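# Hang a necklace behind jewelry box lid tabs

## Task

Drape the necklace so that it goes behind at least one of the small tabs on the inner side of the jewelry box lid and hangs down on both sides of that tab, with the entire necklace within the box. The box must remain upright. The result only counts if it stays in place without the robot supporting it, so release the necklace and move the grippers away at the end.

## Robot and tools

Robot: two arms, left_arm and right_arm. Each has six revolute joints and a parallel gripper. Cameras: cam_head_left, cam_head_right, cam_high, cam_left_wrist and cam_right_wrist, each 504x504 pixels. The wrist cameras are fisheye.

Scene frame: all reported gripper poses share one frame. Its origin is on the table surface midway between the arms. +z is up, +x points forward over the table, and left_arm sits on the +y side. The arm names say nothing about image left or right. Printed hand positions are approximate, and the error grows at long reach.

Gripper geometry: the fingers extend along the gripper's +z axis and close along its y axis. The reported end_effector_position is the point between the pads, roughly 1 cm short of the fingertips.

Tool execute_actions. Its argument is actions: a list holding at most one item. There are three forms:
- Empty list, {"actions": []}: commands nothing and returns the current state with pictures.
- Motion, {"actions": [{"rows": [[...]], "steps": N}]}: N is 11 to 15 control steps of 1/30 s each, and 15 if omitted. Up to 15 rows, one applied per step; the final row repeats to fill the remaining steps.
- Wait, {"actions": [{"steps": N}]}: N up to 300. It sends nothing new and returns once N steps have passed since the previous result.
The optional pictures flag (true/false) requests camera images. Images are included automatically only with an empty list.

Row layout: every row is one flat list of 14 numbers covering both arms, even if only one arm should move. The order is left_arm waist, shoulder, elbow, wrist pitch, wrist yaw, wrist roll, opening, followed by the same seven for right_arm. The six joint values are absolute target angles in radians, the same quantities shown on the Joint positions line. They are not offsets. Stated ranges per arm:
- waist -2.618 to 3.054
- shoulder 0.000 to 3.142
- elbow 0.000 to 3.142
- wrist pitch -1.571 to 1.571
- wrist yaw -1.571 to 1.571
- wrist roll -2.094 to 2.094

The true joint ends may differ from these by up to 0.036 rad. The whole call is refused, and nothing is sent, if a target goes more than 0.036 rad beyond a stated end and also lies farther out than that joint's last reported angle. A target beyond the real end is clipped to the end, and the result prints "joint sent to its limit". That line can refer to an earlier action. Not seeing it does not prove there is room left.

Opening is an absolute value from -1 (closed) to +1 (fully open, a 0.094 m pad gap). Away from the extremes, the fingers are driven so that grip_measured matches the number you give. To keep hold of something, command a value below grip_measured: about 0.03 lower gives a firm grip, and a smaller margin gives a lighter one. Each pad pushes with at most about 50-62 N, less on very thin parts, though there can be a brief spike at first contact. Readings can be off by about 1 mm, with a fixed bias per gripper.

Motion limits: each step, the target sent to a joint stays within a fixed lead of its measured angle: waist 0.202, shoulder 0.258, elbow 0.238, wrist pitch 0.573, wrist yaw and roll 0.522 rad. If the targets would move a gripper more than 70 mm from where it is, all that arm's targets are scaled back. Far moves therefore take several actions.

The simulation keeps running while you think and write. Each result is captured 11 steps before the action finishes, and those remaining steps run afterward. Between calls the arms keep heading for the last row you sent. They stop pursuing it once everything has nearly stopped moving or a step is HELD; after that, only a new action pushes them further. Fingers still in motion finish moving.

Result lines:
- State line `left_arm: …` | `right_arm: …`: each gripper's end_effector_position in metres and end_effector_quat_wxyz, in the scene frame.
- Joint positions / Joint velocities: one block per arm, giving the joints in column order (rad, rad/s) and then the pad gap (m, m/s).
- grip_measured: finger opening on the command scale.
- "joint command not followed": a clearance check altered or blocked an arm's joint targets on some steps. The rest of the row was still applied.
- HELD: marks steps on which all or part of your row was not sent.
- Joint torques: total drive output per joint in Joint positions order, excluding the gripper. These are nonzero even in free air and carry per-unit offset, scale and noise, so they are a weak contact signal.
- MOTOR HOT: a motor is at 75 °C or more. OVER-TEMPERATURE FAULT: an arm was halted. At 90 °C an arm pauses for 10 s. At 100 °C that arm goes limp and drops whatever it holds. Long static holding under load builds heat.

Tool zoom_image: arguments are camera (one of the five names) and region [x0, y0, x1, y1] in that camera's latest full image. Pixel (0,0) is the top-left corner, and the region can be at most 504x504. It returns a closer, more detailed view.

Tool finished_scene: argument scene, the integer of the current scene. It ends the scene irreversibly and reports whether the goal was met. Call it only after the necklace is resting correctly, both grippers have let go and moved away, and the setup is still.

Cautions:
- Do not drop or knock anything, including the necklace or the box, off the table.
- Do not tip the box.
- Keep the arms from colliding or pressing on each other.
- Avoid slamming into things or shoving hard.
- Occasional brief external tugs on a held part or pushes on loose objects can happen, so recheck with images before releasing.

Each tool is called after "Emit:" as name(argument=value, ...), one argument or row to a line, values as JSON.

## Session

Emit:
execute_actions(
  actions=[],
)

Scene clock: 0.00 s of 4800.00 s.
left_arm: end_effector_position=(+0.3435, +0.5138, +0.2095) grip_measured=+1.000 end_effector_quat_wxyz=(+0.362, +0.566, +0.692, +0.262) | right_arm: end_effector_position=(+0.4152, +0.1258, +0.2866) grip_measured=+1.000 end_effector_quat_wxyz=(+0.697, +0.292, +0.605, +0.252)
Joint positions: left_arm=[ 0.851  1.797  1.542 -0.658  0.712  2.016  0.094] | right_arm=[1.024 2.365 1.919 0.69  1.15  0.574 0.094]
Joint velocities: left_arm=[-0.007  0.002 -0.002  0.066  0.022 -0.007  0.   ] | right_arm=[-0.007 -0.007 -0.022  0.007 -0.11   0.051  0.   ]
Joint torques (N m, as the arm reports them, + toward a larger angle): no reading
Motor temperatures (°C, as the motors report them): left_arm=[23 25 23 26 20 23] | right_arm=[24 24 22 24 23 23]

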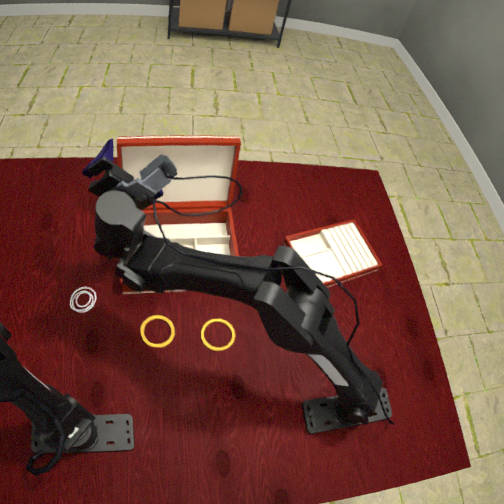

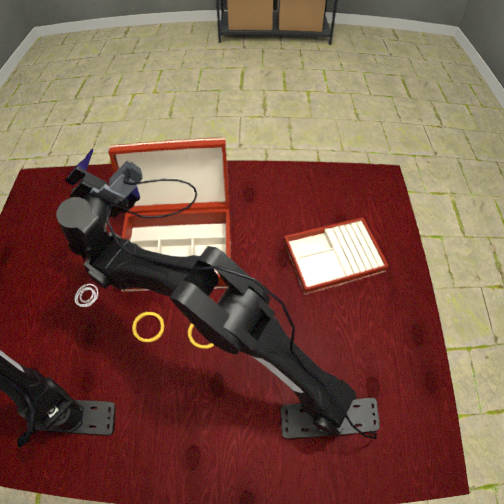

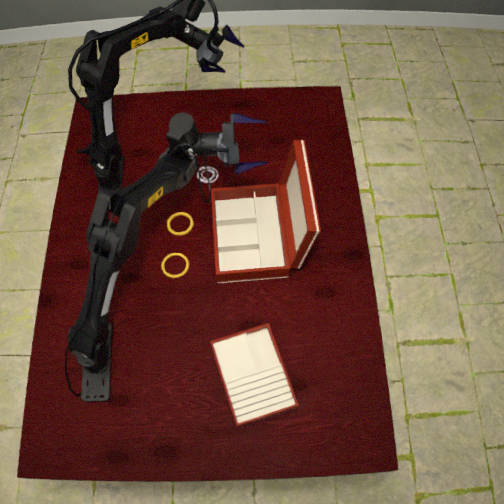

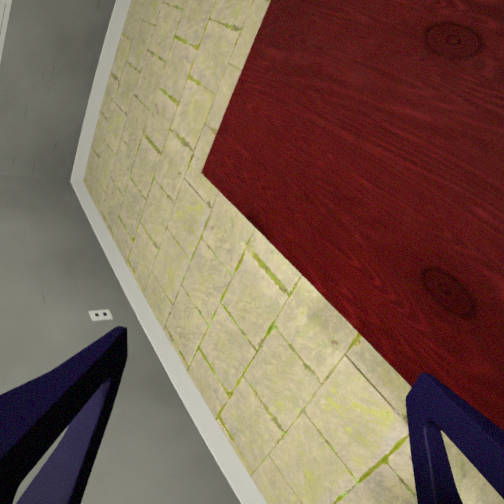

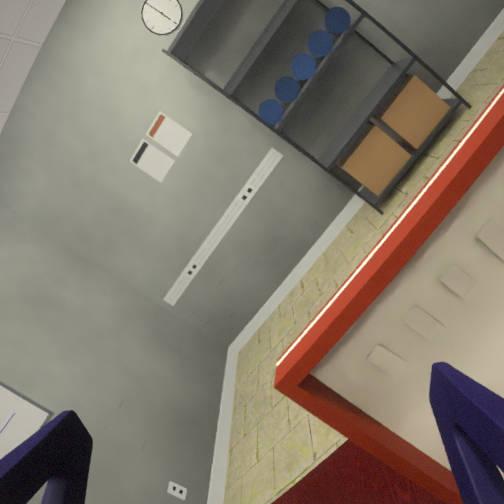

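Emit:
execute_actions(
  actions=[
    {"rows":[[0.851,1.6,1.5,-0.8,0.4,1.0,0,0.9,1.8,1.8,0.5,0.8,0.3,-1]],"steps":15},
  ],
)

Emit:
execute_actions(
  actions=[
    {"rows":[[0.7,1.5,1.35,-1.0,0,0,-0.3,0.4,1.3,1.4,0.2,0.2,0,-1]],"steps":15},
  ],
)

Emit:
execute_actions(
  actions=[
    {"rows":[[0.6,1.5,1.3,-1.2,0,0,-0.3,-0.2,1.0,0.9,0.1,0,0,-1]],"steps":15},
  ],
)

Emit:
execute_actions(
  actions=[
    {"rows":[[0.077,1.557,1.22,-1.224,0,0,-0.3,-0.2,1.0,0.9,0.1,0,0,-1]],"steps":15},
  ],
)

Emit:
execute_actions(
  actions=[
    {"steps":30},
  ],
  pictures=true,
)

Scene clock: 4.53 s of 4800.00 s.
left_arm: end_effector_position=(+0.3100, +0.5137, +0.2209) grip_measured=+0.059 end_effector_quat_wxyz=(+0.327, +0.416, +0.818, +0.226) | right_arm: end_effector_position=(+0.4242, +0.1150, +0.3071) grip_measured=-0.049 end_effector_quat_wxyz=(+0.704, +0.205, +0.642, +0.225)
Joint positions: left_arm=[ 0.85   1.672  1.499 -0.738  0.527  1.651  0.05 ] | right_arm=[0.982 2.247 1.824 0.597 1.01  0.473 0.045]
Joint velocities: left_arm=[ 0.012 -0.999 -0.002 -0.476 -0.842 -2.806 -0.115] | right_arm=[-0.486 -0.916 -0.276 -0.432 -0.667 -0.476 -0.421]
Joint torques (N m, as the arm reports them, + toward a larger angle): left_arm=[ 0.09 -8.02  8.89  1.69  0.35 -0.12] | right_arm=[ -1.27 -18.23   6.87   2.22  -0.19  -0.17]
Motor temperatures (°C, as the motors report them): left_arm=[23 28 25 27 20 23] | right_arm=[24 28 24 25 23 23]
Steps of this call (steps 1 to 90: nothing new was sent; then 1.40 s passed at rest; steps 91 to 94: the first 4 steps of this action). Readings (joint positions):
91: left_arm=[0.850 1.779 1.535 -0.664 0.667 1.942] | right_arm=[1.017 2.345 1.900 0.672 1.113 0.548]
92: left_arm=[0.850 1.748 1.514 -0.687 0.607 1.844] | right_arm=[1.010 2.312 1.861 0.638 1.067 0.516]
94: the state above

Scene clock: 5.03 s of 4800.00 s.
left_arm: end_effector_position=(+0.2684, +0.4834, +0.2038) grip_measured=-0.296 end_effector_quat_wxyz=(+0.267, -0.007, +0.955, +0.127) | right_arm: end_effector_position=(+0.3738, -0.0626, +0.5372) grip_measured=-0.982 end_effector_quat_wxyz=(+0.785, +0.034, +0.573, +0.234)
Joint positions: left_arm=[ 0.737  1.526  1.395 -0.865  0.183  0.712  0.033] | right_arm=[0.713 1.506 1.535 0.368 0.485 0.156 0.001]
Joint velocities: left_arm=[-0.945 -0.295 -0.672 -1.121 -1.077 -2.821 -0.005] | right_arm=[-2.112 -2.298 -2.044 -1.092 -1.722 -0.901 -0.001]
Joint torques (N m, as the arm reports them, + toward a larger angle): left_arm=[ 1.59 -6.44  8.17  1.77 -0.1  -0.09] | right_arm=[ 0.93 -8.34  6.52  2.11 -0.16 -0.14]
Motor temperatures (°C, as the motors report them): left_arm=[23 28 25 27 20 23] | right_arm=[24 29 24 25 23 23]
Steps of this call (steps 1 to 11: the last 11 steps of your previous action; steps 12 to 15: the first 4 steps of this action). Readings (joint positions):
12: left_arm=[0.835 1.580 1.485 -0.775 0.357 1.000] | right_arm=[0.882 1.766 1.776 0.513 0.767 0.297]
13: left_arm=[0.808 1.559 1.453 -0.793 0.282 0.906] | right_arm=[0.844 1.677 1.693 0.455 0.650 0.238]
15: the state above

Scene clock: 5.53 s of 4800.00 s.
left_arm: end_effector_position=(+0.2289, +0.4341, +0.1591) grip_measured=-0.298 end_effector_quat_wxyz=(+0.144, -0.306, +0.940, +0.047) | right_arm: end_effector_position=(+0.3570, -0.2414, +0.4919) grip_measured=-0.982 end_effector_quat_wxyz=(+0.787, -0.025, +0.612, +0.066)
Joint positions: left_arm=[ 0.623  1.516  1.332 -1.083  0.01   0.036  0.033] | right_arm=[0.203 1.099 1.165 0.187 0.109 0.015 0.001]
Joint velocities: left_arm=[-0.54   0.002 -0.3   -0.813 -0.037 -0.256 -0.   ] | right_arm=[-1.751 -1.419 -1.863 -0.242 -0.447 -0.007  0.   ]
Joint torques (N m, as the arm reports them, + toward a larger angle): left_arm=[ 0.81 -6.72  7.01  1.07 -0.09 -0.12] | right_arm=[ 0.8  -1.29  5.58  1.79 -0.3  -0.13]
Motor temperatures (°C, as the motors report them): left_arm=[23 28 25 27 20 23] | right_arm=[24 29 24 25 23 23]
Steps of this call (steps 1 to 11: the last 11 steps of your previous action; steps 12 to 15: the first 4 steps of this action). Readings (joint positions):
12: left_arm=[0.684 1.519 1.357 -0.994 0.016 0.062] | right_arm=[0.370 1.263 1.383 0.243 0.197 0.019]
13: left_arm=[0.667 1.517 1.351 -1.023 0.011 0.051] | right_arm=[0.325 1.209 1.309 0.223 0.151 0.017]
15: the state above

Scene clock: 6.03 s of 4800.00 s.
left_arm: end_effector_position=(+0.2285, +0.3565, +0.1270) grip_measured=-0.298 end_effector_quat_wxyz=(+0.053, -0.217, +0.975, +0.018) | right_arm: end_effector_position=(+0.3568, -0.3781, +0.3684) grip_measured=-0.982 end_effector_quat_wxyz=(+0.698, +0.069, +0.710, -0.061)
Joint positions: left_arm=[ 0.399  1.534  1.259 -1.185 -0.011  0.006  0.033] | right_arm=[-0.202  1.012  0.892  0.103  0.017  0.009  0.001]
Joint velocities: left_arm=[-1.995  0.31  -0.418 -0.081  0.037  0.037  0.002] | right_arm=[-0.007 -0.002 -0.007  0.037 -0.095 -0.007  0.001]
Joint torques (N m, as the arm reports them, + toward a larger angle): left_arm=[-0.68 -5.04  6.58  0.46  0.11 -0.09] | right_arm=[ 0.26 -3.25  6.92  2.28 -0.16 -0.11]
Motor temperatures (°C, as the motors report them): left_arm=[23 28 25 27 20 23] | right_arm=[24 29 24 25 23 23]
Steps of this call (steps 1 to 11: the last 11 steps of your previous action; steps 12 to 15: the first 4 steps of this action). Readings (joint positions):
12: left_arm=[0.580 1.517 1.305 -1.181 -0.003 0.009] | right_arm=[-0.202 1.012 0.892 0.103 0.026 0.010]
13: left_arm=[0.534 1.518 1.291 -1.180 -0.012 0.007] | right_arm=[-0.202 1.012 0.892 0.103 0.022 0.010]
15: the state above

Scene clock: 7.03 s of 4800.00 s.
left_arm: end_effector_position=(+0.2427, +0.2593, +0.1120) grip_measured=-0.298 end_effector_quat_wxyz=(+0.015, -0.053, +0.998, -0.004) | right_arm: end_effector_position=(+0.3570, -0.3767, +0.3684) grip_measured=-0.982 end_effector_quat_wxyz=(+0.699, +0.066, +0.710, -0.058)
Joint positions: left_arm=[ 0.067  1.563  1.234 -1.212  0.011  0.006  0.033] | right_arm=[-0.202  1.012  0.892  0.103  0.008  0.009  0.001]
Joint velocities: left_arm=[-0.002 -0.022 -0.002  0.007 -0.007  0.007 -0.001] | right_arm=[ 0.007 -0.007 -0.002 -0.066 -0.007  0.022 -0.   ]
Joint torques (N m, as the arm reports them, + toward a larger angle): left_arm=[ 0.74 -5.93  6.51  0.43 -0.1  -0.09] | right_arm=[ 0.15 -3.24  7.17  2.32 -0.1  -0.12]
Motor temperatures (°C, as the motors report them): left_arm=[23 28 25 27 20 23] | right_arm=[24 28 24 25 23 23]
Kept back: nothing.
Steps of this call (steps 1 to 11: the last 11 steps of your previous action; steps 12 to 30: the robot went on to your last target). Readings (joint positions):
1: left_arm=[0.328 1.544 1.248 -1.187 -0.009 0.006] | right_arm=[-0.202 1.012 0.892 0.103 0.015 0.009]
2: left_arm=[0.255 1.554 1.241 -1.189 -0.008 0.006] | right_arm=[-0.202 1.012 0.892 0.103 0.014 0.009]
4: left_arm=[0.126 1.563 1.234 -1.192 -0.001 0.006] | right_arm=[-0.202 1.012 0.892 0.103 0.012 0.009]
8: left_arm=[0.058 1.563 1.234 -1.202 0.012 0.006] | right_arm=[-0.202 1.012 0.892 0.103 0.010 0.009]
30: the state above
All arms were judged still, so your last target was given up. Only a new action makes them travel on or press farther. Fingers that are still opening or closing keep moving.

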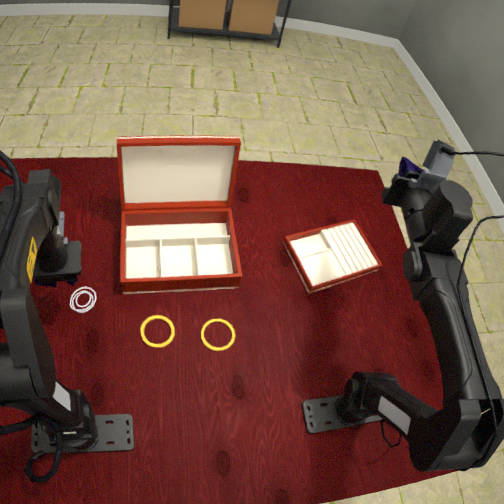

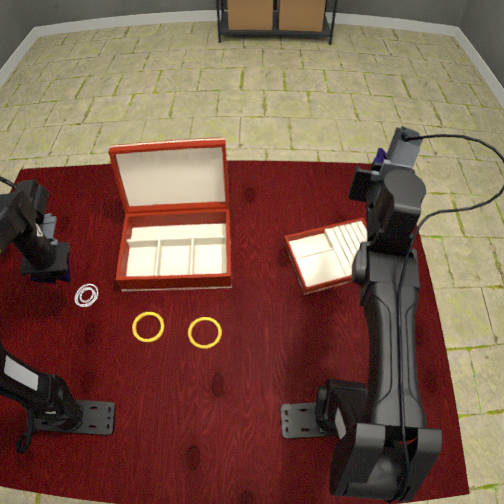

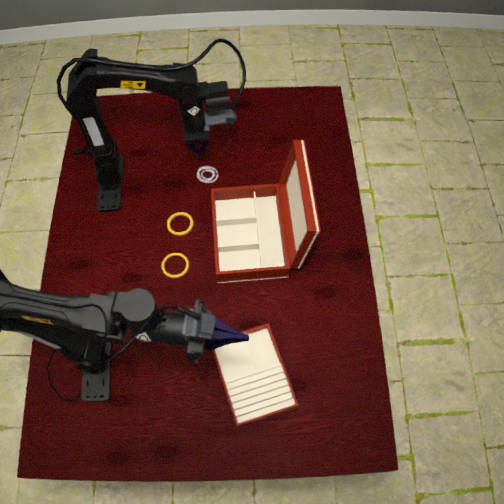

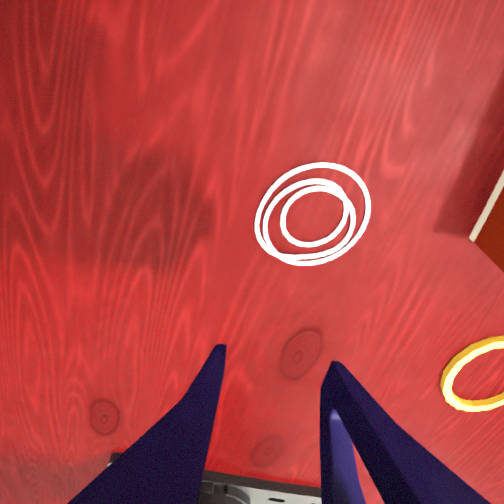

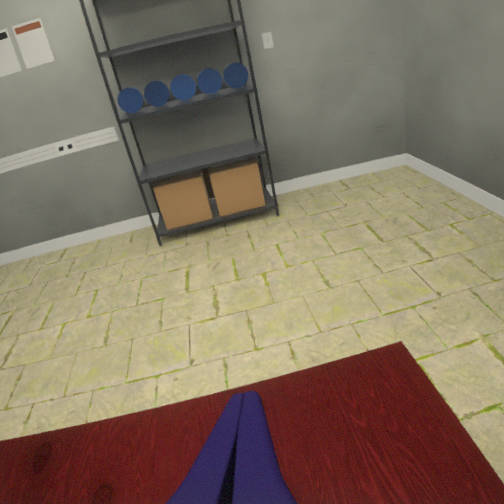

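Emit:
execute_actions(
  actions=[
    {"rows":[[-0.12,1.595,1.015,-1.005,0,0,-0.7,-0.2,1.0,0.9,0.1,0,0,-1]],"steps":15},
  ],
)

Emit:
execute_actions(
  actions=[
    {"steps":25},
  ],
  pictures=true,
)

Scene clock: 8.77 s of 4800.00 s.
left_arm: end_effector_position=(+0.2321, +0.2220, +0.0716) grip_measured=-0.695 end_effector_quat_wxyz=(-0.001, +0.019, +1.000, +0.001) | right_arm: end_effector_position=(+0.3570, -0.3766, +0.3684) grip_measured=-0.982 end_effector_quat_wxyz=(+0.699, +0.065, +0.710, -0.058)
Joint positions: left_arm=[-0.078  1.573  1.082 -1.082 -0.002  0.004  0.014] | right_arm=[-0.202  1.012  0.892  0.103  0.008  0.009  0.001]
Joint velocities: left_arm=[-1.194  0.369 -1.136  0.418  0.183 -0.037 -0.007] | right_arm=[-0.012 -0.007 -0.017  0.007  0.037 -0.037 -0.   ]
Joint torques (N m, as the arm reports them, + toward a larger angle): left_arm=[ 2.27 -5.41  7.51  0.61 -0.22 -0.08] | right_arm=[ 0.23 -3.05  7.18  2.32 -0.13 -0.11]
Motor temperatures (°C, as the motors report them): left_arm=[23 28 25 27 20 23] | right_arm=[24 28 25 25 23 23]
Steps of this call (steps 1 to 48: nothing new was sent; steps 49 to 52: the first 4 steps of this action). Readings (joint positions):
49: left_arm=[0.052 1.561 1.211 -1.184 0.002 0.005] | right_arm=[-0.202 1.012 0.892 0.103 0.008 0.009]
50: left_arm=[0.016 1.557 1.169 -1.137 -0.006 0.004] | right_arm=[-0.202 1.012 0.892 0.103 0.008 0.009]
52: the state above

Scene clock: 9.60 s of 4800.00 s.
left_arm: end_effector_position=(+0.2225, +0.2074, +0.0479) grip_measured=-0.698 end_effector_quat_wxyz=(-0.020, +0.044, +0.999, -0.003) | right_arm: end_effector_position=(+0.3570, -0.3766, +0.3684) grip_measured=-0.982 end_effector_quat_wxyz=(+0.699, +0.065, +0.710, -0.058)
Joint positions: left_arm=[-0.129  1.603  1.013 -1.02   0.008  0.004  0.014] | right_arm=[-0.202  1.012  0.892  0.103  0.008  0.009  0.001]
Joint velocities: left_arm=[ 0.007  0.007 -0.002 -0.007 -0.022 -0.007 -0.   ] | right_arm=[-0.027  0.022 -0.007  0.037  0.081 -0.007  0.001]
Joint torques (N m, as the arm reports them, + toward a larger angle): left_arm=[ 0.71 -6.07  7.38  0.56 -0.06 -0.08] | right_arm=[ 0.3  -3.35  7.25  2.33 -0.12 -0.1 ]
Motor temperatures (°C, as the motors report them): left_arm=[23 28 26 27 20 23] | right_arm=[24 28 25 26 23 23]
Kept back: nothing.
Steps of this call (steps 1 to 11: the last 11 steps of your previous action; steps 12 to 25: the robot went on to your last target). Readings (joint positions):
1: left_arm=[-0.110 1.585 1.050 -1.072 0.003 0.004] | right_arm=[-0.202 1.012 0.892 0.103 0.008 0.009]
2: left_arm=[-0.127 1.595 1.029 -1.068 0.007 0.004] | right_arm=[-0.202 1.012 0.892 0.103 0.008 0.009]
4: left_arm=[-0.130 1.603 1.013 -1.063 0.008 0.004] | right_arm=[-0.202 1.012 0.892 0.103 0.008 0.009]
8: left_arm=[-0.129 1.603 1.013 -1.039 0.008 0.004] | right_arm=[-0.202 1.012 0.892 0.103 0.008 0.009]
25: the state above

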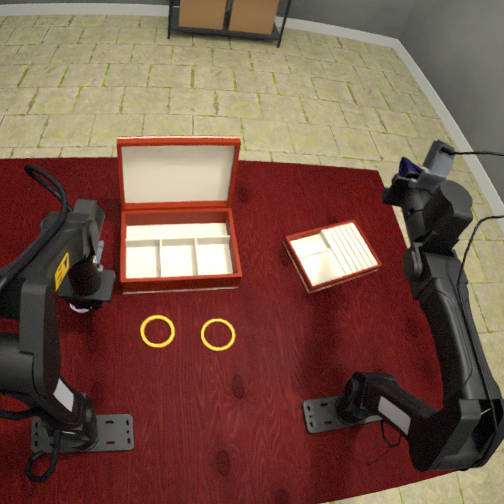

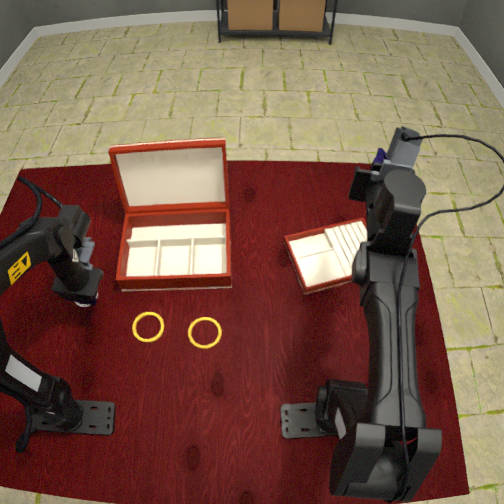

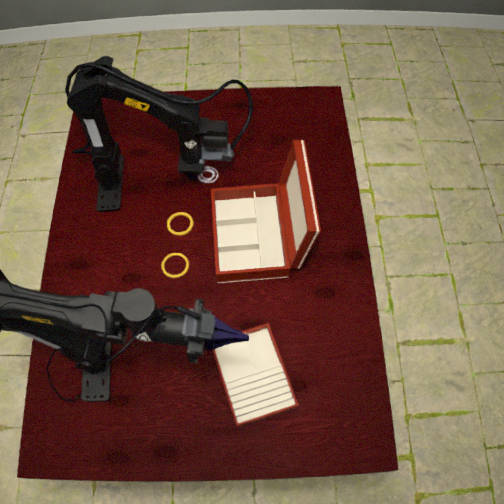

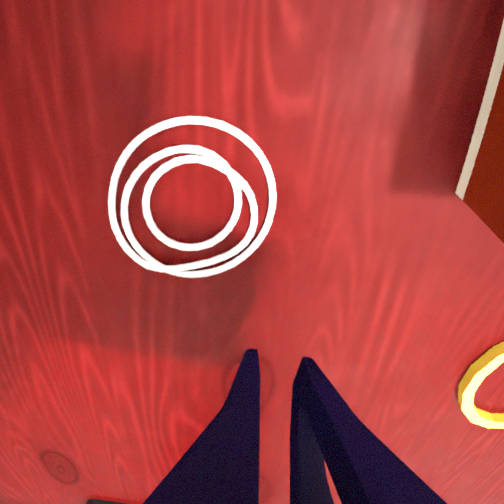

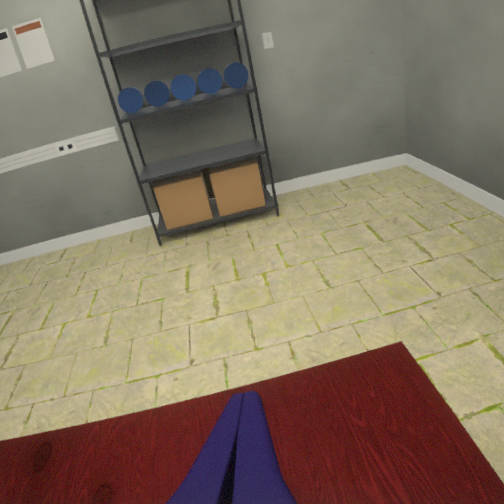

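Emit:
execute_actions(
  actions=[
    {"rows":[[0.0,1.79,1.155,-0.9,0,1.57,-0.8,-0.2,1.0,0.9,0.1,0,0,-1]],"steps":15},
  ],
)

Emit:
execute_actions(
  actions=[
    {"steps":30},
  ],
  pictures=true,
)

Scene clock: 11.30 s of 4800.00 s.
left_arm: end_effector_position=(+0.2629, +0.2327, +0.0345) grip_measured=-0.798 end_effector_quat_wxyz=(-0.010, +0.179, +0.984, -0.007) | right_arm: end_effector_position=(+0.3570, -0.3766, +0.3684) grip_measured=-0.982 end_effector_quat_wxyz=(+0.699, +0.065, +0.710, -0.058)
Joint positions: left_arm=[-0.03   1.751  1.123 -0.965  0.011  0.374  0.01 ] | right_arm=[-0.202  1.012  0.892  0.103  0.008  0.009  0.001]
Joint velocities: left_arm=[ 0.716  0.935  0.442  0.93  -0.066  2.733 -0.002] | right_arm=[-0.007  0.002  0.012  0.037 -0.066 -0.022 -0.   ]
Joint torques (N m, as the arm reports them, + toward a larger angle): left_arm=[-1.04 -8.09  7.48 -0.27  0.06 -0.01] | right_arm=[ 0.16 -3.21  7.01  2.34 -0.09 -0.09]
Motor temperatures (°C, as the motors report them): left_arm=[23 28 26 27 20 23] | right_arm=[24 28 25 26 23 23]
Steps of this call (steps 1 to 15: the robot went on to your last target; steps 16 to 47: nothing new was sent; steps 48 to 51: the first 4 steps of this action). Readings (joint positions):
48: left_arm=[-0.116 1.623 1.030 -1.028 0.012 0.079] | right_arm=[-0.202 1.012 0.892 0.103 0.008 0.009]
49: left_arm=[-0.089 1.666 1.067 -1.026 0.014 0.179] | right_arm=[-0.202 1.012 0.892 0.103 0.008 0.009]
51: the state above

Scene clock: 12.30 s of 4800.00 s.
left_arm: end_effector_position=(+0.2766, +0.2458, +0.0249) grip_measured=-0.798 end_effector_quat_wxyz=(+0.001, +0.685, +0.729, +0.001) | right_arm: end_effector_position=(+0.3570, -0.3766, +0.3684) grip_measured=-0.982 end_effector_quat_wxyz=(+0.699, +0.065, +0.710, -0.058)
Joint positions: left_arm=[ 0.006  1.793  1.133 -0.908  0.     1.558  0.009] | right_arm=[-0.202  1.012  0.892  0.103  0.008  0.009  0.001]
Joint velocities: left_arm=[ 0.007 -0.002 -0.007  0.022 -0.051 -0.051 -0.001] | right_arm=[-0.002  0.012 -0.007  0.037 -0.066 -0.051 -0.001]
Joint torques (N m, as the arm reports them, + toward a larger angle): left_arm=[-0.31 -7.4   8.97  0.56  0.02  0.04] | right_arm=[ 0.06 -3.34  7.08  2.26 -0.11 -0.1 ]
Motor temperatures (°C, as the motors report them): left_arm=[23 29 26 27 20 23] | right_arm=[24 27 25 26 23 23]
Kept back: nothing.
Steps of this call (steps 1 to 11: the last 11 steps of your previous action; steps 12 to 30: the robot went on to your last target). Readings (joint positions):
1: left_arm=[-0.011 1.775 1.132 -0.939 0.007 0.471] | right_arm=[-0.202 1.012 0.892 0.103 0.008 0.009]
2: left_arm=[0.001 1.788 1.133 -0.923 0.004 0.568] | right_arm=[-0.202 1.012 0.892 0.103 0.008 0.009]
4: left_arm=[0.006 1.793 1.133 -0.918 0.000 0.763] | right_arm=[-0.202 1.012 0.892 0.103 0.008 0.009]
8: left_arm=[0.006 1.793 1.133 -0.914 0.000 1.154] | right_arm=[-0.202 1.012 0.892 0.103 0.008 0.009]
30: the state above

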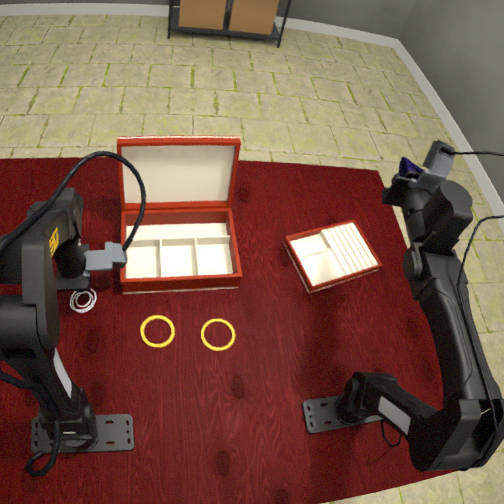

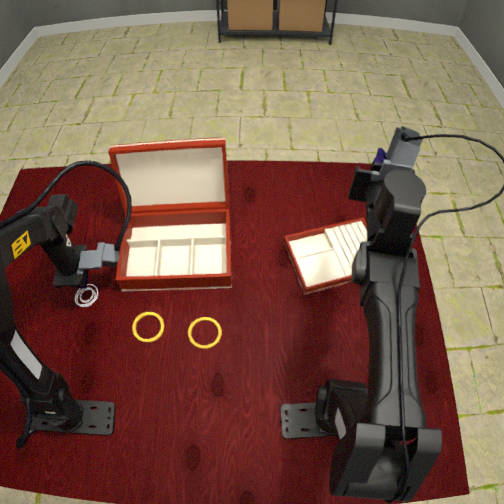

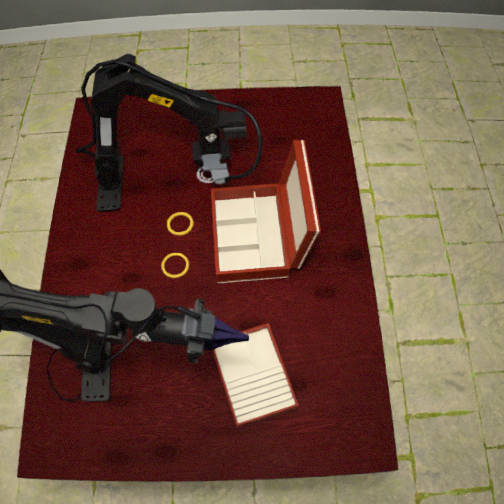

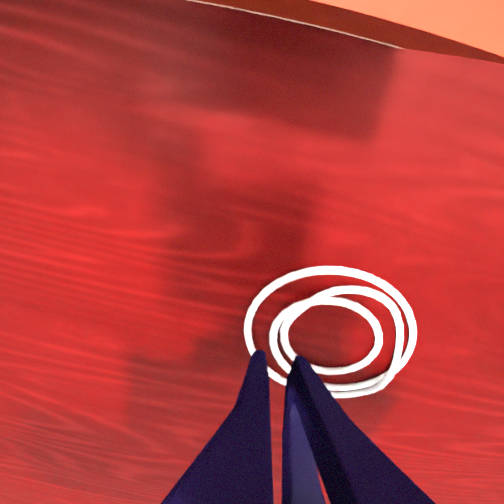

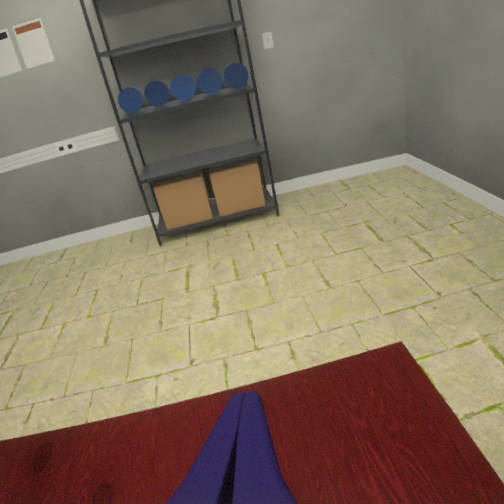

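Emit:
execute_actions(
  actions=[
    {"rows":[[0.0,1.825,1.20,-0.915,0,1.57,-0.87,-0.2,1.0,0.9,0.1,0,0,-1]],"steps":15},
  ],
)

Emit:
execute_actions(
  actions=[
    {"steps":20},
  ],
  pictures=true,
)

Emit:
zoom_image(
  camera="cam_left_wrist",
  region=[200,250,360,410],
)

Scene clock: 13.13 s of 4800.00 s.
left_arm: end_effector_position=(+0.2855, +0.2462, +0.0280) grip_measured=-0.868 end_effector_quat_wxyz=(+0.005, +0.686, +0.728, +0.005) | right_arm: end_effector_position=(+0.3570, -0.3766, +0.3684) grip_measured=-0.982 end_effector_quat_wxyz=(+0.699, +0.065, +0.710, -0.058)
Joint positions: left_arm=[ 0.006  1.809  1.166 -0.913  0.     1.561  0.006] | right_arm=[-0.202  1.012  0.892  0.103  0.008  0.009  0.001]
Joint velocities: left_arm=[-0.007  0.051  0.198  0.037  0.037 -0.066  0.   ] | right_arm=[-0.012  0.002 -0.002  0.022 -0.022  0.037  0.   ]
Joint torques (N m, as the arm reports them, + toward a larger angle): left_arm=[-0.38 -6.31  9.05  0.45  0.02  0.03] | right_arm=[ 0.14 -3.22  7.2   2.31 -0.1  -0.11]
Motor temperatures (°C, as the motors report them): left_arm=[23 29 26 27 20 23] | right_arm=[24 27 26 26 23 23]
Steps of this call (steps 1 to 15: the robot went on to your last target; steps 16 to 21: nothing new was sent; steps 22 to 25: the first 4 steps of this action). Readings (joint positions):
22: left_arm=[0.006 1.796 1.138 -0.912 0.000 1.561] | right_arm=[-0.202 1.012 0.892 0.103 0.008 0.009]
23: left_arm=[0.006 1.801 1.148 -0.915 0.000 1.561] | right_arm=[-0.202 1.012 0.892 0.103 0.008 0.009]
25: the state above

Scene clock: 13.80 s of 4800.00 s.
left_arm: end_effector_position=(+0.2889, +0.2464, +0.0300) grip_measured=-0.868 end_effector_quat_wxyz=(+0.009, +0.686, +0.728, +0.009) | right_arm: end_effector_position=(+0.3570, -0.3766, +0.3684) grip_measured=-0.982 end_effector_quat_wxyz=(+0.699, +0.065, +0.710, -0.058)
Joint positions: left_arm=[ 0.006  1.809  1.175 -0.912  0.     1.561  0.006] | right_arm=[-0.202  1.012  0.892  0.103  0.008  0.009  0.001]
Joint velocities: left_arm=[ 0.007 -0.012  0.002  0.007 -0.037 -0.007  0.   ] | right_arm=[-0.002 -0.002  0.012 -0.066  0.007 -0.081 -0.001]
Joint torques (N m, as the arm reports them, + toward a larger angle): left_arm=[-0.41 -6.23  9.29  0.5   0.02  0.02] | right_arm=[ 0.26 -3.21  7.01  2.31 -0.08 -0.12]
Motor temperatures (°C, as the motors report them): left_arm=[23 29 26 27 20 23] | right_arm=[24 27 26 26 23 23]
Kept back: nothing.
Steps of this call (steps 1 to 11: the last 11 steps of your previous action; steps 12 to 15: the robot went on to your last target; steps 16 to 20: nothing new was sent). Readings (joint positions):
1: left_arm=[0.006 1.809 1.171 -0.912 0.000 1.561] | right_arm=[-0.202 1.012 0.892 0.103 0.008 0.009]
2: left_arm=[0.006 1.809 1.174 -0.912 0.000 1.561] | right_arm=[-0.202 1.012 0.892 0.103 0.008 0.009]
4: left_arm=[0.006 1.809 1.175 -0.912 0.000 1.561] | right_arm=[-0.202 1.012 0.892 0.103 0.008 0.009]
8: left_arm=[0.006 1.809 1.175 -0.912 0.000 1.561] | right_arm=[-0.202 1.012 0.892 0.103 0.008 0.009]
20: the state above
All arms were judged still, so your last target was given up. Only a new action makes them travel on or press farther. Fingers that are still opening or closing keep moving.

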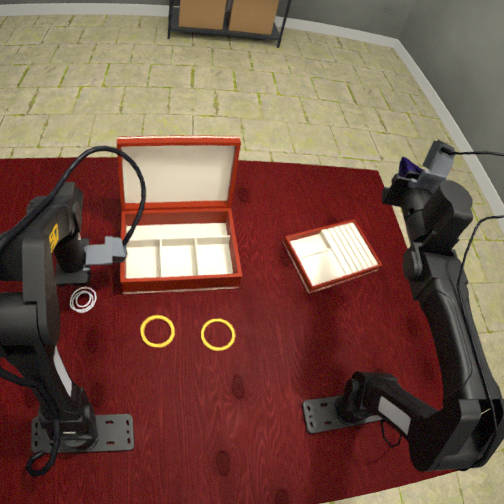

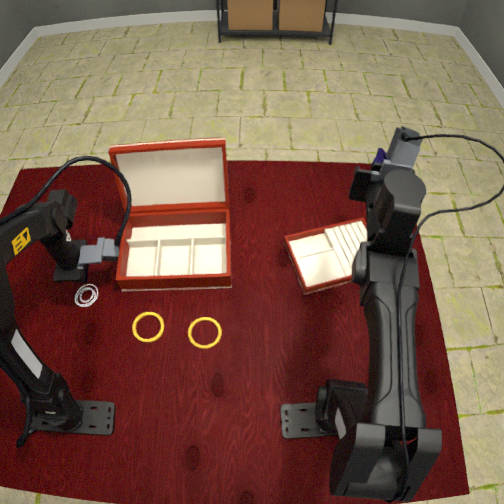

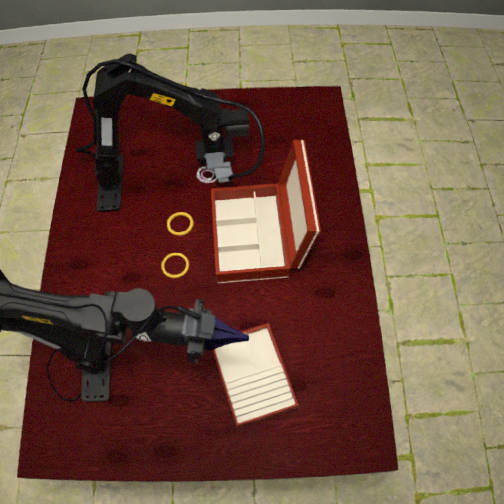

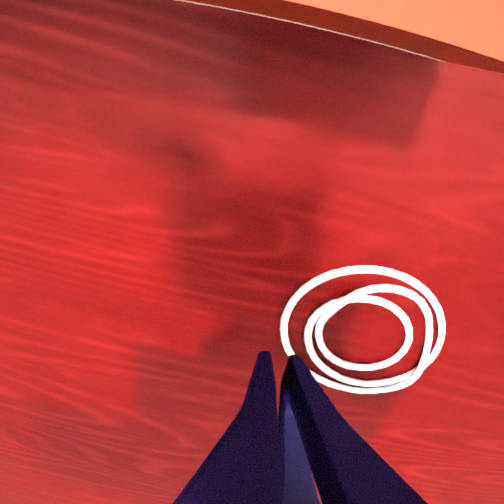

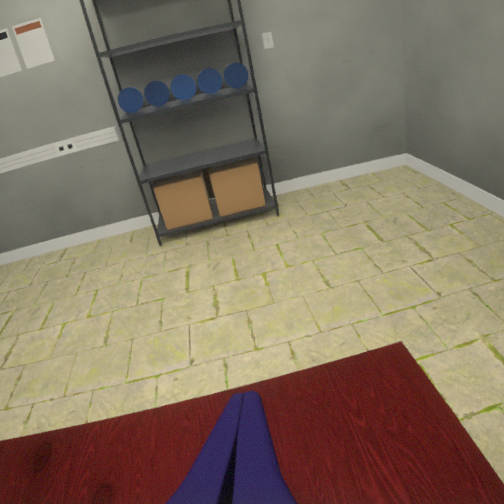

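Region (200, 250, 360, 410) of cam_left_wrist's 504x504 image, scaled by 3.150, with more detail than that image has.

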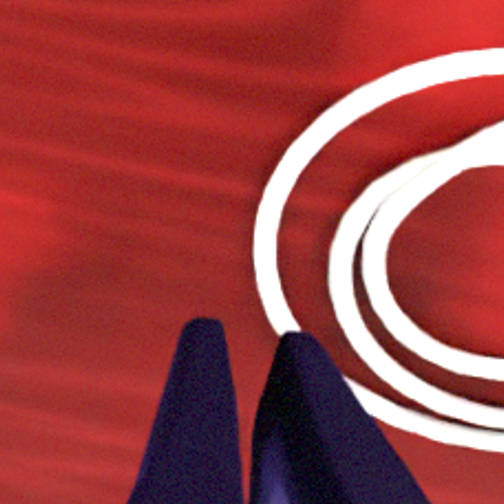

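Emit:
execute_actions(
  actions=[
    {"rows":[[0.0,1.83,1.12,-0.855,0,1.57,-0.87,-0.2,1.0,0.9,0.1,0,0,-1]],"steps":15},
  ],
)

Emit:
execute_actions(
  actions=[
    {"steps":20},
  ],
  pictures=true,
)

Emit:
zoom_image(
  camera="cam_left_wrist",
  region=[200,250,360,410],
)

Scene clock: 14.57 s of 4800.00 s.
left_arm: end_effector_position=(+0.2872, +0.2463, +0.0230) grip_measured=-0.868 end_effector_quat_wxyz=(+0.010, +0.686, +0.728, +0.010) | right_arm: end_effector_position=(+0.3570, -0.3766, +0.3684) grip_measured=-0.982 end_effector_quat_wxyz=(+0.699, +0.065, +0.710, -0.058)
Joint positions: left_arm=[ 0.006  1.812  1.149 -0.88   0.     1.562  0.006] | right_arm=[-0.202  1.012  0.892  0.103  0.008  0.008  0.001]
Joint velocities: left_arm=[ 0.012  0.046 -0.168  0.066  0.022 -0.022  0.   ] | right_arm=[ 0.012 -0.027  0.012 -0.007 -0.007 -0.066 -0.002]
Joint torques (N m, as the arm reports them, + toward a larger angle): left_arm=[-0.33 -6.24  5.6   0.65  0.04  0.04] | right_arm=[ 0.02 -3.36  6.94  2.31 -0.11 -0.14]
Motor temperatures (°C, as the motors report them): left_arm=[23 29 27 27 20 23] | right_arm=[24 27 26 26 23 23]
Steps of this call (steps 1 to 19: nothing new was sent; steps 20 to 23: the first 4 steps of this action). Readings (joint positions):
20: left_arm=[0.006 1.809 1.171 -0.904 0.000 1.562] | right_arm=[-0.202 1.012 0.892 0.103 0.008 0.009]
21: left_arm=[0.006 1.809 1.164 -0.893 0.000 1.562] | right_arm=[-0.202 1.012 0.892 0.103 0.008 0.009]
23: the state above

Scene clock: 15.23 s of 4800.00 s.
left_arm: end_effector_position=(+0.2874, +0.2463, +0.0192) grip_measured=-0.868 end_effector_quat_wxyz=(+0.010, +0.686, +0.728, +0.010) | right_arm: end_effector_position=(+0.3570, -0.3766, +0.3684) grip_measured=-0.982 end_effector_quat_wxyz=(+0.699, +0.065, +0.710, -0.058)
Joint positions: left_arm=[ 0.006  1.817  1.139 -0.863  0.     1.562  0.006] | right_arm=[-0.202  1.012  0.892  0.103  0.008  0.008  0.001]
Joint velocities: left_arm=[-0.007 -0.007 -0.007 -0.022 -0.022  0.007  0.001] | right_arm=[ 0.002  0.002 -0.012 -0.022  0.037 -0.11  -0.   ]
Joint torques (N m, as the arm reports them, + toward a larger angle): left_arm=[-0.34 -6.37  5.48  0.59  0.02  0.03] | right_arm=[ 0.15 -3.36  7.25  2.3  -0.15 -0.08]
Motor temperatures (°C, as the motors report them): left_arm=[23 29 27 27 20 23] | right_arm=[24 27 26 26 23 23]
Kept back: nothing.
Steps of this call (steps 1 to 11: the last 11 steps of your previous action; steps 12 to 20: the robot went on to your last target). Readings (joint positions):
1: left_arm=[0.006 1.814 1.144 -0.878 0.000 1.562] | right_arm=[-0.202 1.012 0.892 0.103 0.008 0.008]
2: left_arm=[0.006 1.816 1.141 -0.877 0.000 1.562] | right_arm=[-0.202 1.012 0.892 0.103 0.008 0.008]
4: left_arm=[0.006 1.817 1.139 -0.874 0.000 1.562] | right_arm=[-0.202 1.012 0.892 0.103 0.008 0.008]
8: left_arm=[0.006 1.817 1.139 -0.867 0.000 1.562] | right_arm=[-0.202 1.012 0.892 0.103 0.008 0.008]
20: the state above

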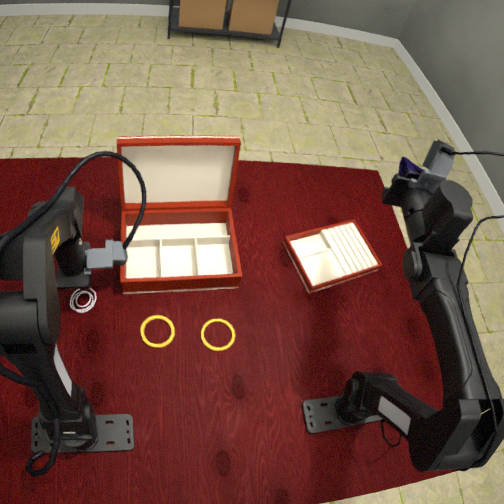

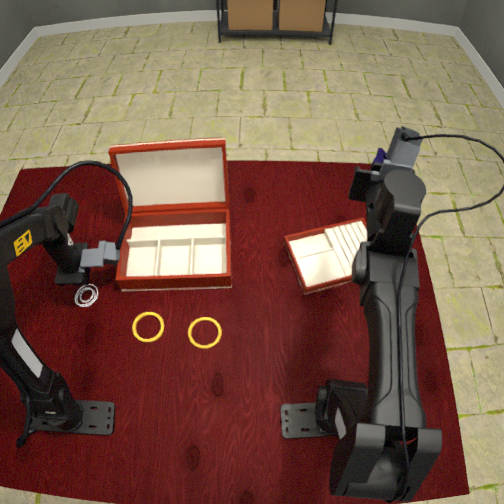

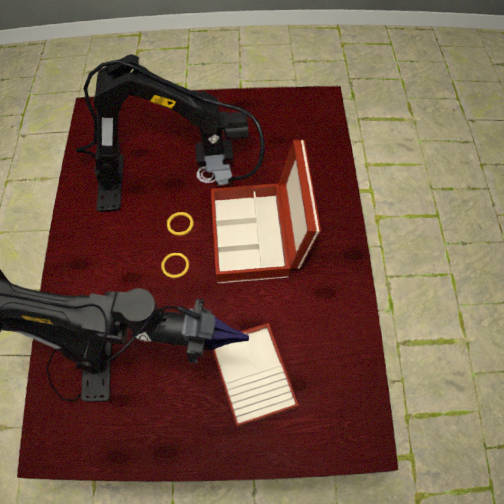

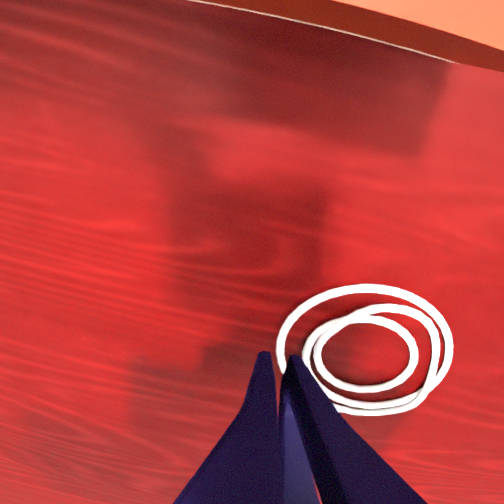

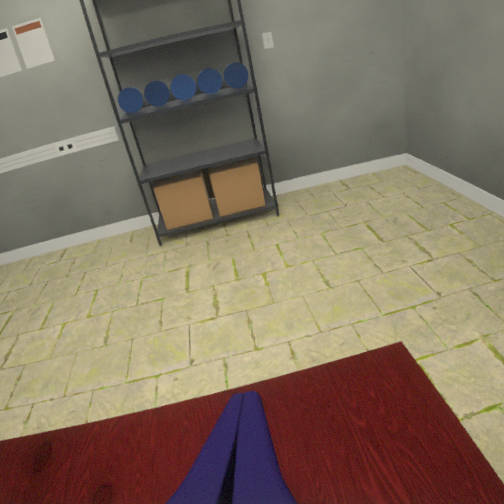

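Region (200, 250, 360, 410) of cam_left_wrist's 504x504 image, scaled by 3.150, with more detail than that image has.

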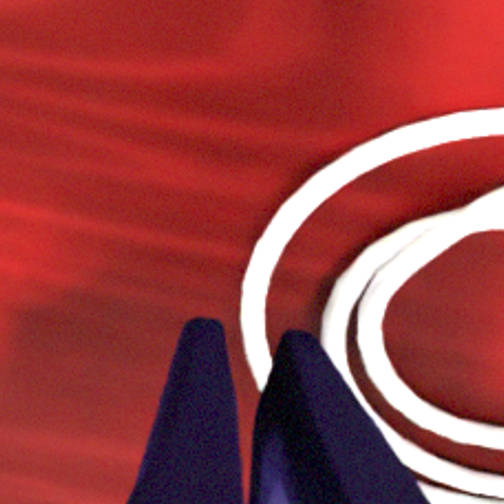

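Emit:
execute_actions(
  actions=[
    {"rows":[[0.0,1.845,1.10,-0.82,0,1.57,-0.87,-0.2,1.0,0.9,0.1,0,0,-1]],"steps":15},
  ],
)

Emit:
execute_actions(
  actions=[
    {"steps":15},
  ],
  pictures=true,
)

Emit:
zoom_image(
  camera="cam_left_wrist",
  region=[200,250,360,410],
)

Scene clock: 16.00 s of 4800.00 s.
left_arm: end_effector_position=(+0.2880, +0.2463, +0.0148) grip_measured=-0.868 end_effector_quat_wxyz=(+0.012, +0.686, +0.728, +0.012) | right_arm: end_effector_position=(+0.3570, -0.3766, +0.3684) grip_measured=-0.982 end_effector_quat_wxyz=(+0.699, +0.065, +0.710, -0.058)
Joint positions: left_arm=[ 0.006  1.823  1.127 -0.841  0.     1.562  0.006] | right_arm=[-0.202  1.012  0.892  0.103  0.008  0.008  0.001]
Joint velocities: left_arm=[-0.002  0.076 -0.076  0.095  0.007 -0.022  0.   ] | right_arm=[ 0.012  0.002  0.002 -0.022  0.037  0.022  0.001]
Joint torques (N m, as the arm reports them, + toward a larger angle): left_arm=[-0.39 -6.19  5.17  0.61  0.02  0.03] | right_arm=[ 0.13 -3.41  6.93  2.31 -0.15 -0.12]
Motor temperatures (°C, as the motors report them): left_arm=[23 29 27 27 20 23] | right_arm=[24 27 26 26 23 23]
Steps of this call (steps 1 to 15: the robot went on to your last target; steps 16 to 19: nothing new was sent; steps 20 to 23: the first 4 steps of this action). Readings (joint positions):
20: left_arm=[0.006 1.818 1.137 -0.858 0.000 1.562] | right_arm=[-0.202 1.012 0.892 0.103 0.008 0.008]
21: left_arm=[0.006 1.818 1.133 -0.850 0.000 1.562] | right_arm=[-0.202 1.012 0.892 0.103 0.008 0.008]
23: the state above

Scene clock: 16.50 s of 4800.00 s.
left_arm: end_effector_position=(+0.2884, +0.2464, +0.0115) grip_measured=-0.868 end_effector_quat_wxyz=(+0.012, +0.686, +0.728, +0.012) | right_arm: end_effector_position=(+0.3570, -0.3766, +0.3684) grip_measured=-0.982 end_effector_quat_wxyz=(+0.699, +0.065, +0.710, -0.058)
Joint positions: left_arm=[ 0.006  1.83   1.121 -0.828  0.     1.562  0.006] | right_arm=[-0.202  1.012  0.892  0.103  0.008  0.008  0.001]
Joint velocities: left_arm=[ 0.002 -0.007  0.007  0.037  0.022  0.022 -0.   ] | right_arm=[-0.012 -0.012  0.002 -0.022 -0.007 -0.066 -0.001]
Joint torques (N m, as the arm reports them, + toward a larger angle): left_arm=[-0.33 -6.32  5.23  0.64  0.03  0.03] | right_arm=[ 0.28 -3.41  7.16  2.32 -0.1  -0.06]
Motor temperatures (°C, as the motors report them): left_arm=[23 29 26 27 20 23] | right_arm=[24 27 26 27 23 23]
Kept back: nothing.
Steps of this call (steps 1 to 11: the last 11 steps of your previous action; steps 12 to 15: the robot went on to your last target). Readings (joint positions):
1: left_arm=[0.006 1.826 1.124 -0.838 0.000 1.562] | right_arm=[-0.202 1.012 0.892 0.103 0.008 0.008]
2: left_arm=[0.006 1.828 1.123 -0.837 0.000 1.562] | right_arm=[-0.202 1.012 0.892 0.103 0.008 0.008]
4: left_arm=[0.006 1.830 1.121 -0.835 0.000 1.562] | right_arm=[-0.202 1.012 0.892 0.103 0.008 0.008]
8: left_arm=[0.006 1.830 1.121 -0.831 0.000 1.562] | right_arm=[-0.202 1.012 0.892 0.103 0.008 0.008]
15: the state above

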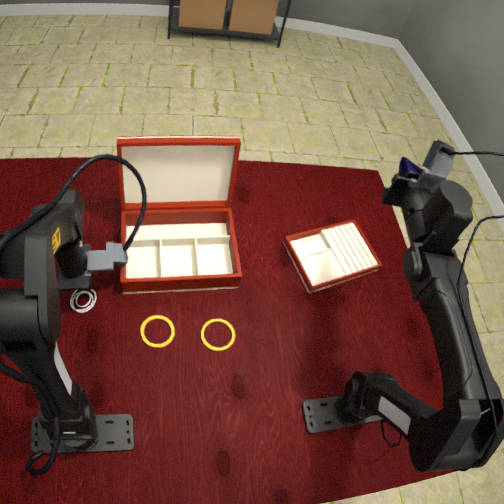

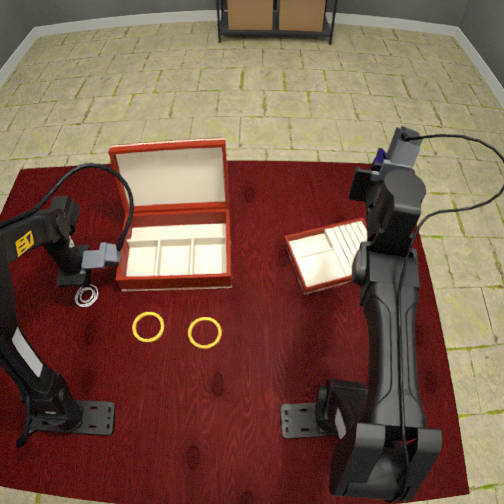

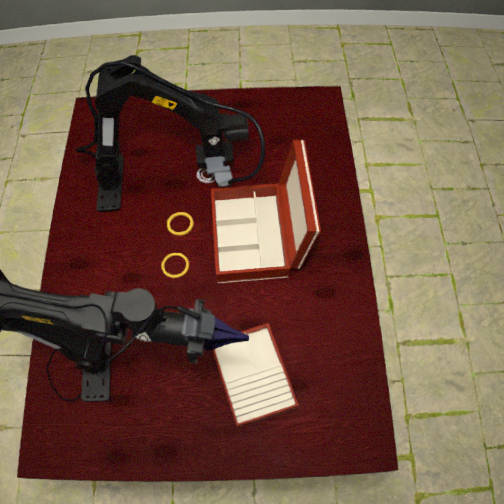

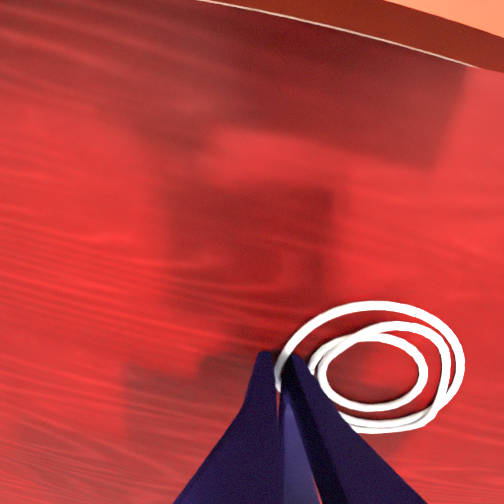

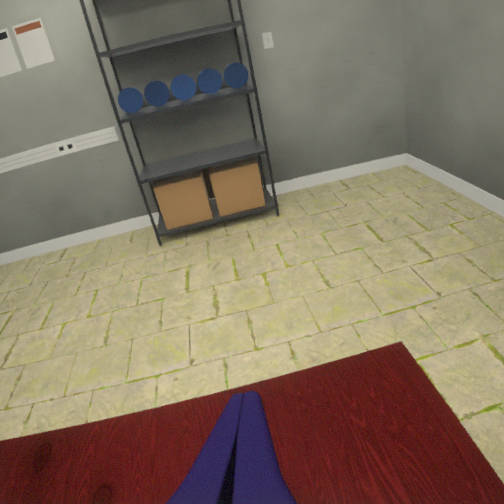

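Region (200, 250, 360, 410) of cam_left_wrist's 504x504 image, scaled by 3.150, with more detail than that image has.

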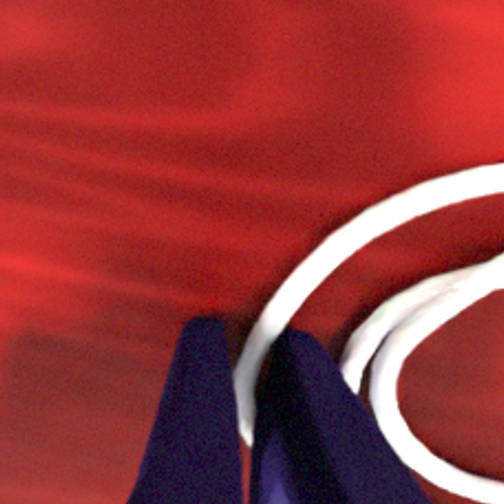

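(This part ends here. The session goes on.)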